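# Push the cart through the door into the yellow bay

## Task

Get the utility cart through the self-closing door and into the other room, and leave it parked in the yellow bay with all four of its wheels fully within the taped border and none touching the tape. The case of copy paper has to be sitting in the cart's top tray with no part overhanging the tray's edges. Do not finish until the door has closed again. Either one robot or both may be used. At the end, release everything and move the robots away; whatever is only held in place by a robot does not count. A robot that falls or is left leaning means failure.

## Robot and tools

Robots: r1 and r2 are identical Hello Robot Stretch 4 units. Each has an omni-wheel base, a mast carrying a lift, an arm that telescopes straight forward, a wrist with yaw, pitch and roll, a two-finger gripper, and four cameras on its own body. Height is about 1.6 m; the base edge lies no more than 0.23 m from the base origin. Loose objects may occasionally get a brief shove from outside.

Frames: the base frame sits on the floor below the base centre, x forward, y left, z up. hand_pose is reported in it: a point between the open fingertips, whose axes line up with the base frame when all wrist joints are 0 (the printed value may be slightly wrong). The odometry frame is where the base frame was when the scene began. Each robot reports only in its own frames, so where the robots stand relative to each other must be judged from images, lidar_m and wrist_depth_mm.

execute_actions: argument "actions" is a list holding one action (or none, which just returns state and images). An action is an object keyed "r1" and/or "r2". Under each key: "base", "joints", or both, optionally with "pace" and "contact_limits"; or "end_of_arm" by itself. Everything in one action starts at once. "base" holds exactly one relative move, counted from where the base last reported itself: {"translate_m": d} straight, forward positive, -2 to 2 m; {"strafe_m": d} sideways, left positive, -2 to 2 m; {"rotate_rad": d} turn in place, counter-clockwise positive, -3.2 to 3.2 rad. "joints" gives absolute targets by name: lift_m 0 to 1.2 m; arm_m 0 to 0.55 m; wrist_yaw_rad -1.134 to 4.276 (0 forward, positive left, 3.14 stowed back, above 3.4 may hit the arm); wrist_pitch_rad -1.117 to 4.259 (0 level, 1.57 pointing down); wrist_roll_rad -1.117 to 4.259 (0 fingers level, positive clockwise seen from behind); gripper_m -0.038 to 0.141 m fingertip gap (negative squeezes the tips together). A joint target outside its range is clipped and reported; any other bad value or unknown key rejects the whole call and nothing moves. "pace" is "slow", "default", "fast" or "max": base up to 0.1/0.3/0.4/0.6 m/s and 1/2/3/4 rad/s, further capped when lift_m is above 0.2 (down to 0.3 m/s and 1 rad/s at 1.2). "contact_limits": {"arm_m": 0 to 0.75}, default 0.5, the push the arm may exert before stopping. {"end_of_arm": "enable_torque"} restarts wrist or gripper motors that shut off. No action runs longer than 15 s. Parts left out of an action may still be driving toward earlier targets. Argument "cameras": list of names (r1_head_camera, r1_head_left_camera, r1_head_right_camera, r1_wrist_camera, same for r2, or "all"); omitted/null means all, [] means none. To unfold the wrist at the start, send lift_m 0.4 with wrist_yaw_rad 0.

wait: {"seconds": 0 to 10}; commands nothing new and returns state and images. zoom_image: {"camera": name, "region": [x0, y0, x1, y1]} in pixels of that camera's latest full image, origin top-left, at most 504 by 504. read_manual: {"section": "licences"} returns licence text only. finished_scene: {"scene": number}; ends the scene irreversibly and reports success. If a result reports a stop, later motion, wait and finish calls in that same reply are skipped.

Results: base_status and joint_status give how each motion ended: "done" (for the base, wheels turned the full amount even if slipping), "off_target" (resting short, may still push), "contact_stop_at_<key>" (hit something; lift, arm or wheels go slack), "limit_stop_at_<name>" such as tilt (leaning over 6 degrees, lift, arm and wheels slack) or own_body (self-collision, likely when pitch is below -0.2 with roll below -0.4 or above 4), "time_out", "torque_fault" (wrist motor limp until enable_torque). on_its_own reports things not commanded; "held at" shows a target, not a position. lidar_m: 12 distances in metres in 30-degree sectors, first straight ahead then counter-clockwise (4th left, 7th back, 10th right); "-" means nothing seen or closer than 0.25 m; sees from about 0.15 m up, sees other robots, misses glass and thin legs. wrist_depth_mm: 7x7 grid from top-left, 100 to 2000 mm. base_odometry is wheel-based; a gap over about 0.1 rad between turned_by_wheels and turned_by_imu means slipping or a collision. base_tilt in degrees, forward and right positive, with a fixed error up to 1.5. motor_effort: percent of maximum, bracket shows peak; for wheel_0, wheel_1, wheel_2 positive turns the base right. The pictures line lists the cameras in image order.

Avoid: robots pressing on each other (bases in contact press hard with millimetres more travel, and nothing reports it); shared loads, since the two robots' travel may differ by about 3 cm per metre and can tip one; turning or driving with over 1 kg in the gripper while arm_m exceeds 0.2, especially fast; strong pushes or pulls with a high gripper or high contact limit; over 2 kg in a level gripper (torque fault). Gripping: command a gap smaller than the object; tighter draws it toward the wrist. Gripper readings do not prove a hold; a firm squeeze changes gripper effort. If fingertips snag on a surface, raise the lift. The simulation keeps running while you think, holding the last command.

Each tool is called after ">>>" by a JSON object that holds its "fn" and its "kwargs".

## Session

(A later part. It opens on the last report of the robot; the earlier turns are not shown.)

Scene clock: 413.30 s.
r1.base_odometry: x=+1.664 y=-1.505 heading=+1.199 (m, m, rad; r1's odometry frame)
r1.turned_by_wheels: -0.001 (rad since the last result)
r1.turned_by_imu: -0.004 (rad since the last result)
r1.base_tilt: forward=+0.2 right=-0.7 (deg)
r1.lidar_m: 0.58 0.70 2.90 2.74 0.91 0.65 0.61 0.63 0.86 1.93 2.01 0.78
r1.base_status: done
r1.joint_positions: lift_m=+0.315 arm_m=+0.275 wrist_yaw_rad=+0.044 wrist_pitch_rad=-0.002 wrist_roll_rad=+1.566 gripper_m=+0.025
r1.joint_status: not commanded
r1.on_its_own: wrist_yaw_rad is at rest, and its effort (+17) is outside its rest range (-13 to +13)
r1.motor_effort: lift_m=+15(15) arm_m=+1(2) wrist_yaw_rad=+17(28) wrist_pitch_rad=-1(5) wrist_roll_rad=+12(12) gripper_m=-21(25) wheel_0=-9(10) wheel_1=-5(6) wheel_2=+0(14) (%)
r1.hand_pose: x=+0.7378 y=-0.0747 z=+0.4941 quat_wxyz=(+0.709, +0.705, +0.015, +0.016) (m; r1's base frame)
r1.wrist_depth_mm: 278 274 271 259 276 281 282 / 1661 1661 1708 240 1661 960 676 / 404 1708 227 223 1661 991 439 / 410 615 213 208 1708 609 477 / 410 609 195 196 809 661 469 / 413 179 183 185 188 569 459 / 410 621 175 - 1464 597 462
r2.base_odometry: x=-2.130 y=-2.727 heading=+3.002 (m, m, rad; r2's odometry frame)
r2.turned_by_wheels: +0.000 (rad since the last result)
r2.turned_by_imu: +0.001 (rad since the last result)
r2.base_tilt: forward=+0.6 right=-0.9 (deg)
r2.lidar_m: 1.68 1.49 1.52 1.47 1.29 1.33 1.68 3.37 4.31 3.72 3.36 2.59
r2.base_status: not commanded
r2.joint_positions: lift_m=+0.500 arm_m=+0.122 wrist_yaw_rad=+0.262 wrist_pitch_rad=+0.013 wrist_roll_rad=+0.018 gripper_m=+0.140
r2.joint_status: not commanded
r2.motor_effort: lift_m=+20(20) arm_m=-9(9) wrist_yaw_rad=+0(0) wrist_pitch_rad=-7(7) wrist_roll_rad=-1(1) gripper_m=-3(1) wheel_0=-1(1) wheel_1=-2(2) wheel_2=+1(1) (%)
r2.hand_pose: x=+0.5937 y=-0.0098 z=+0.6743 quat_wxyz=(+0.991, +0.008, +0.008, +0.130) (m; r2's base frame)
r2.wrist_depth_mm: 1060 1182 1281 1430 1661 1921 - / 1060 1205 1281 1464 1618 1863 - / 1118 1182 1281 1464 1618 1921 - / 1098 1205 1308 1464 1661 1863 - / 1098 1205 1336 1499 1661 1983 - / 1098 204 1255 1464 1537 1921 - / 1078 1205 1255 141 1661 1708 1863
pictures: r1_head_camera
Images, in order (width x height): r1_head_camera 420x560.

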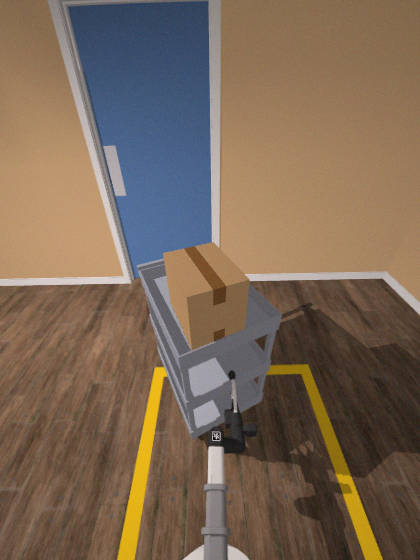

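>>> {"fn": "execute_actions", "kwargs": {"actions": [{"r1": {"base": {"translate_m": -0.24}, "joints": {"arm_m": 0.13}, "pace": "slow"}}], "cameras": ["r1_head_camera", "r1_head_right_camera", "r1_head_left_camera"]}}

Scene clock: 426.37 s.
r1.base_odometry: x=+1.577 y=-1.728 heading=+1.199 (m, m, rad; r1's odometry frame)
r1.turned_by_wheels: +0.000 (rad since the last result)
r1.turned_by_imu: -0.001 (rad since the last result)
r1.base_tilt: forward=+0.3 right=-0.8 (deg)
r1.lidar_m: 0.51 0.55 2.92 1.70 0.56 0.40 0.36 0.39 0.53 1.41 2.00 0.54
r1.base_status: done
r1.joint_positions: lift_m=+0.315 arm_m=+0.131 wrist_yaw_rad=+0.050 wrist_pitch_rad=-0.003 wrist_roll_rad=+1.565 gripper_m=+0.025
r1.joint_status: all done
r1.on_its_own: wrist_roll_rad is at rest, and its effort (+15) is outside its rest range (-13 to +13)
r1.motor_effort: lift_m=+15(15) arm_m=-6(9) wrist_yaw_rad=-2(17) wrist_pitch_rad=+3(3) wrist_roll_rad=+15(14) gripper_m=-22(23) wheel_0=-2(10) wheel_1=-1(9) wheel_2=+4(6) (%)
r1.hand_pose: x=+0.5946 y=-0.0728 z=+0.4945 quat_wxyz=(+0.709, +0.705, +0.017, +0.019) (m; r1's base frame)
r1.wrist_depth_mm: 410 - 182 183 1366 976 707 / 394 640 182 183 1430 842 449 / 399 597 183 184 768 683 484 / 404 609 183 185 809 676 480 / 404 609 183 184 788 668 473 / 407 492 184 185 185 574 469 / 404 - - - 1499 597 469
r2.base_odometry: x=-2.130 y=-2.727 heading=+3.002 (m, m, rad; r2's odometry frame)
r2.turned_by_wheels: +0.000 (rad since the last result)
r2.turned_by_imu: +0.002 (rad since the last result)
r2.base_tilt: forward=+0.4 right=-0.7 (deg)
r2.lidar_m: 1.65 1.49 1.50 1.46 1.32 1.33 1.70 3.37 4.31 3.72 3.38 2.56
r2.base_status: not commanded
r2.joint_positions: lift_m=+0.500 arm_m=+0.122 wrist_yaw_rad=+0.262 wrist_pitch_rad=+0.013 wrist_roll_rad=+0.018 gripper_m=+0.140
r2.joint_status: not commanded
r2.motor_effort: lift_m=+20(20) arm_m=-8(9) wrist_yaw_rad=-1(1) wrist_pitch_rad=-6(7) wrist_roll_rad=+1(1) gripper_m=-3(0) wheel_0=-1(1) wheel_1=-2(2) wheel_2=+1(1) (%)
r2.hand_pose: x=+0.5937 y=-0.0098 z=+0.6743 quat_wxyz=(+0.991, +0.008, +0.008, +0.130) (m; r2's base frame)
r2.wrist_depth_mm: 1098 1182 1281 1464 1661 1863 - / 1078 1160 1281 1464 1661 1921 - / 1098 1182 1281 1499 1661 1863 - / 1118 1205 1308 1464 1661 1921 - / 1118 1160 1336 1430 1618 1921 - / 1098 203 1255 1464 1576 1863 - / 1098 1205 1308 141 1661 1708 1921
pictures: r1_head_camera, r1_head_left_camera, r1_head_right_camera
Images, in order (width x height): r1_head_camera 420x560, r1_head_left_camera 420x672, r1_head_right_camera 420x672.

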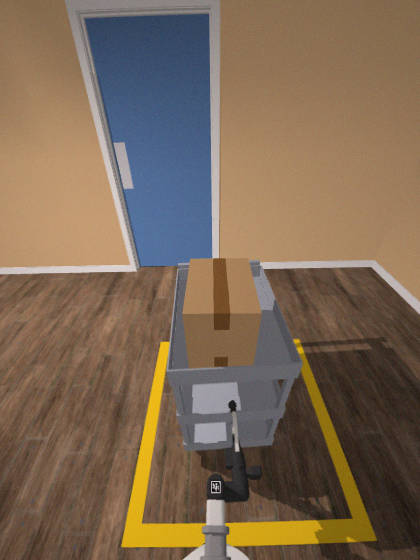

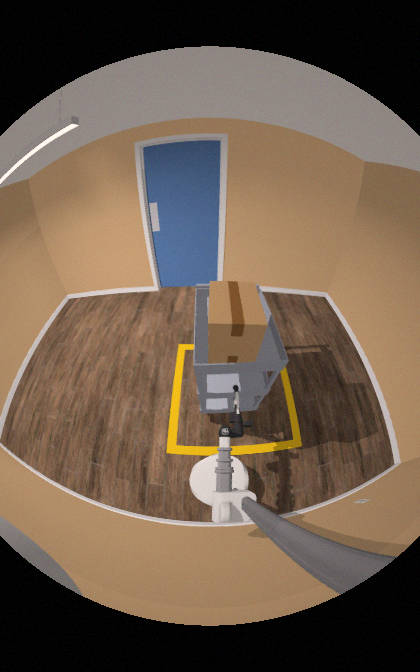

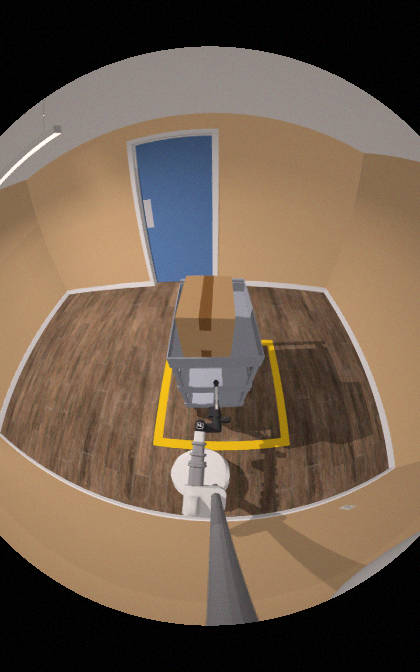

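>>> {"fn": "execute_actions", "kwargs": {"actions": [{"r1": {"joints": {"gripper_m": 0.14, "lift_m": 0.322}}}], "cameras": []}}

>>> {"fn": "execute_actions", "kwargs": {"actions": [{"r1": {"joints": {"arm_m": 0.02}}}], "cameras": []}}

>>> {"fn": "execute_actions", "kwargs": {"actions": [{"r1": {"base": {"strafe_m": 0.9}}}], "cameras": ["r1_head_right_camera", "r1_head_camera"]}}

Scene clock: 437.03 s.
r1.base_odometry: x=+1.577 y=-1.729 heading=+1.199 (m, m, rad; r1's odometry frame)
r1.turned_by_wheels: +0.000 (rad since the last result)
r1.turned_by_imu: -0.001 (rad since the last result)
r1.base_tilt: forward=+0.2 right=-0.9 (deg)
r1.lidar_m: 0.53 0.55 2.91 1.70 0.55 0.40 0.35 0.39 0.54 1.38 2.00 0.56
r1.base_status: not commanded
r1.joint_positions: lift_m=+0.322 arm_m=+0.130 wrist_yaw_rad=+0.050 wrist_pitch_rad=+0.000 wrist_roll_rad=+1.570 gripper_m=+0.140
r1.joint_status: all done
r1.motor_effort: lift_m=+23(24) arm_m=-1(7) wrist_yaw_rad=+1(10) wrist_pitch_rad=-6(18) wrist_roll_rad=+1(14) gripper_m=-1(23) wheel_0=+0(2) wheel_1=+0(2) wheel_2=-2(4) (%)
r1.hand_pose: x=+0.5937 y=-0.0730 z=+0.5000 quat_wxyz=(+0.707, +0.706, +0.017, +0.018) (m; r1's base frame)
r1.wrist_depth_mm: 424 - 194 195 1397 976 683 / 394 699 195 195 1336 854 452 / 399 597 195 196 778 691 480 / 402 603 195 196 1499 683 480 / 407 525 196 196 809 621 480 / 404 521 196 196 198 580 466 / 404 - - - 1464 591 473
r2.base_odometry: x=-2.130 y=-2.727 heading=+3.002 (m, m, rad; r2's odometry frame)
r2.turned_by_wheels: +0.000 (rad since the last result)
r2.turned_by_imu: +0.002 (rad since the last result)
r2.base_tilt: forward=+0.5 right=-0.8 (deg)
r2.lidar_m: 1.65 1.50 1.49 1.46 1.31 1.34 1.69 3.37 4.29 3.72 3.39 2.55
r2.base_status: not commanded
r2.joint_positions: lift_m=+0.500 arm_m=+0.122 wrist_yaw_rad=+0.262 wrist_pitch_rad=+0.013 wrist_roll_rad=+0.018 gripper_m=+0.140
r2.joint_status: not commanded
r2.motor_effort: lift_m=+20(20) arm_m=-9(9) wrist_yaw_rad=+0(1) wrist_pitch_rad=-6(6) wrist_roll_rad=+0(0) gripper_m=-1(1) wheel_0=-1(1) wheel_1=-2(2) wheel_2=+2(1) (%)
r2.hand_pose: x=+0.5937 y=-0.0098 z=+0.6743 quat_wxyz=(+0.991, +0.008, +0.008, +0.130) (m; r2's base frame)
r2.wrist_depth_mm: 1078 1182 1308 1464 1618 1921 - / 1078 1205 1308 1464 1618 1808 - / 1098 1182 1308 1397 1661 1863 - / 1118 1182 1308 1430 1661 1863 - / 1078 1160 1308 1464 1661 1921 - / 1118 202 1308 1464 1576 1921 - / 1098 1205 1281 141 1661 1708 1863
pictures: none
No camera images: the call's "cameras" was empty. Leave "cameras" out to get every camera's image.

Scene clock: 438.37 s.
r1.base_odometry: x=+1.577 y=-1.729 heading=+1.199 (m, m, rad; r1's odometry frame)
r1.turned_by_wheels: +0.000 (rad since the last result)
r1.turned_by_imu: +0.000 (rad since the last result)
r1.base_tilt: forward=+0.2 right=-0.9 (deg)
r1.lidar_m: 0.52 0.55 2.93 1.73 0.58 0.38 0.36 0.36 0.54 1.38 2.00 0.58
r1.base_status: not commanded
r1.joint_positions: lift_m=+0.322 arm_m=+0.021 wrist_yaw_rad=+0.050 wrist_pitch_rad=+0.000 wrist_roll_rad=+1.570 gripper_m=+0.140
r1.joint_status: all done
r1.motor_effort: lift_m=+23(23) arm_m=-5(5) wrist_yaw_rad=+0(0) wrist_pitch_rad=-7(7) wrist_roll_rad=+2(2) gripper_m=-4(2) wheel_0=+0(0) wheel_1=+0(0) wheel_2=-2(2) (%)
r1.hand_pose: x=+0.4843 y=-0.0729 z=+0.5000 quat_wxyz=(+0.707, +0.706, +0.018, +0.018) (m; r1's base frame)
r1.wrist_depth_mm: 343 - 332 303 330 320 317 / 392 634 - 304 1983 691 473 / 399 591 904 304 1708 676 484 / 399 597 - 304 1921 676 480 / 404 521 - 306 1863 621 477 / 402 525 891 306 878 580 473 / 402 - - - 1576 580 473
r2.base_odometry: x=-2.130 y=-2.727 heading=+3.002 (m, m, rad; r2's odometry frame)
r2.turned_by_wheels: +0.000 (rad since the last result)
r2.turned_by_imu: +0.000 (rad since the last result)
r2.base_tilt: forward=+0.6 right=-0.7 (deg)
r2.lidar_m: 1.63 1.48 1.51 1.48 1.33 1.34 1.67 3.36 4.31 3.76 3.37 2.58
r2.base_status: not commanded
r2.joint_positions: lift_m=+0.500 arm_m=+0.122 wrist_yaw_rad=+0.262 wrist_pitch_rad=+0.013 wrist_roll_rad=+0.018 gripper_m=+0.140
r2.joint_status: not commanded
r2.motor_effort: lift_m=+20(20) arm_m=-9(9) wrist_yaw_rad=+0(1) wrist_pitch_rad=-6(7) wrist_roll_rad=+0(1) gripper_m=-2(1) wheel_0=-1(1) wheel_1=-2(2) wheel_2=+1(1) (%)
r2.hand_pose: x=+0.5937 y=-0.0098 z=+0.6743 quat_wxyz=(+0.991, +0.008, +0.008, +0.130) (m; r2's base frame)
r2.wrist_depth_mm: 1078 1182 1308 1499 1618 1863 - / 1098 1182 1308 1464 1661 1863 - / 1098 1182 1308 1499 1618 1921 - / 1118 1182 1308 1464 1618 1921 - / 1118 1182 1308 1499 1618 1921 - / 1098 203 1281 1464 1576 1921 - / 1078 1182 1281 141 1618 1661 1921
pictures: none
No camera images: the call's "cameras" was empty. Leave "cameras" out to get every camera's image.

Scene clock: 442.70 s.
r1.base_odometry: x=+0.739 y=-1.402 heading=+1.199 (m, m, rad; r1's odometry frame)
r1.turned_by_wheels: +0.000 (rad since the last result)
r1.turned_by_imu: +0.002 (rad since the last result)
r1.base_tilt: forward=+0.1 right=-0.7 (deg)
r1.lidar_m: 2.37 2.46 1.96 1.79 0.61 0.41 0.38 0.41 0.57 1.47 0.90 1.02
r1.base_status: done
r1.joint_positions: lift_m=+0.322 arm_m=+0.021 wrist_yaw_rad=+0.050 wrist_pitch_rad=+0.000 wrist_roll_rad=+1.570 gripper_m=+0.140
r1.joint_status: not commanded
r1.motor_effort: lift_m=+22(23) arm_m=-4(5) wrist_yaw_rad=+0(1) wrist_pitch_rad=-7(7) wrist_roll_rad=+2(2) gripper_m=-2(2) wheel_0=+1(10) wheel_1=-1(10) wheel_2=+0(1) (%)
r1.hand_pose: x=+0.4843 y=-0.0729 z=+0.5000 quat_wxyz=(+0.707, +0.706, +0.018, +0.018) (m; r1's base frame)
r1.wrist_depth_mm: - - - - 1983 991 707 / - - - - 1921 976 691 / - - - - 1863 976 699 / - - - - 1863 976 683 / - - - - 1863 891 691 / - - - - 1430 831 668 / - - - - 1618 854 676
r2.base_odometry: x=-2.130 y=-2.727 heading=+3.002 (m, m, rad; r2's odometry frame)
r2.turned_by_wheels: +0.000 (rad since the last result)
r2.turned_by_imu: +0.001 (rad since the last result)
r2.base_tilt: forward=+0.4 right=-0.9 (deg)
r2.lidar_m: 1.67 1.49 1.52 1.45 1.32 1.33 1.69 3.36 4.32 3.73 3.37 2.57
r2.base_status: not commanded
r2.joint_positions: lift_m=+0.500 arm_m=+0.122 wrist_yaw_rad=+0.262 wrist_pitch_rad=+0.013 wrist_roll_rad=+0.018 gripper_m=+0.140
r2.joint_status: not commanded
r2.motor_effort: lift_m=+20(20) arm_m=-9(9) wrist_yaw_rad=+0(0) wrist_pitch_rad=-5(6) wrist_roll_rad=-1(1) gripper_m=-1(2) wheel_0=-1(1) wheel_1=-2(2) wheel_2=+1(1) (%)
r2.hand_pose: x=+0.5937 y=-0.0098 z=+0.6743 quat_wxyz=(+0.991, +0.008, +0.008, +0.130) (m; r2's base frame)
r2.wrist_depth_mm: 1098 1182 1281 1430 1618 1863 - / 1078 1182 1281 1464 1618 1921 - / 1078 1205 1308 1430 1661 1808 - / 1098 1182 1308 1464 1708 1863 - / 1078 1182 1308 1464 1618 1921 - / 1098 202 1255 1430 1537 1921 - / 1118 1229 1255 141 1661 1661 1863
pictures: r1_head_camera, r1_head_right_camera
Images, in order (width x height): r1_head_camera 420x560, r1_head_right_camera 420x672.

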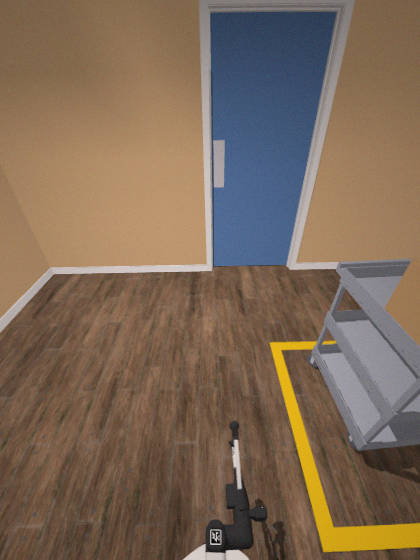

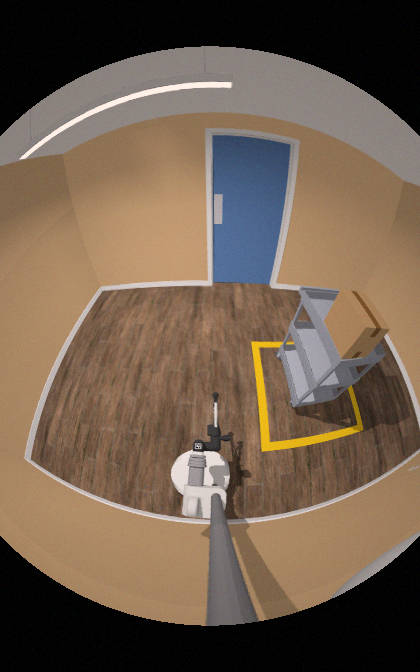

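Wheels are inside the tape and the door is shut.

>>> {"fn": "finished_scene", "kwargs": {"scene": 2}}

The scene is finished: the task was done.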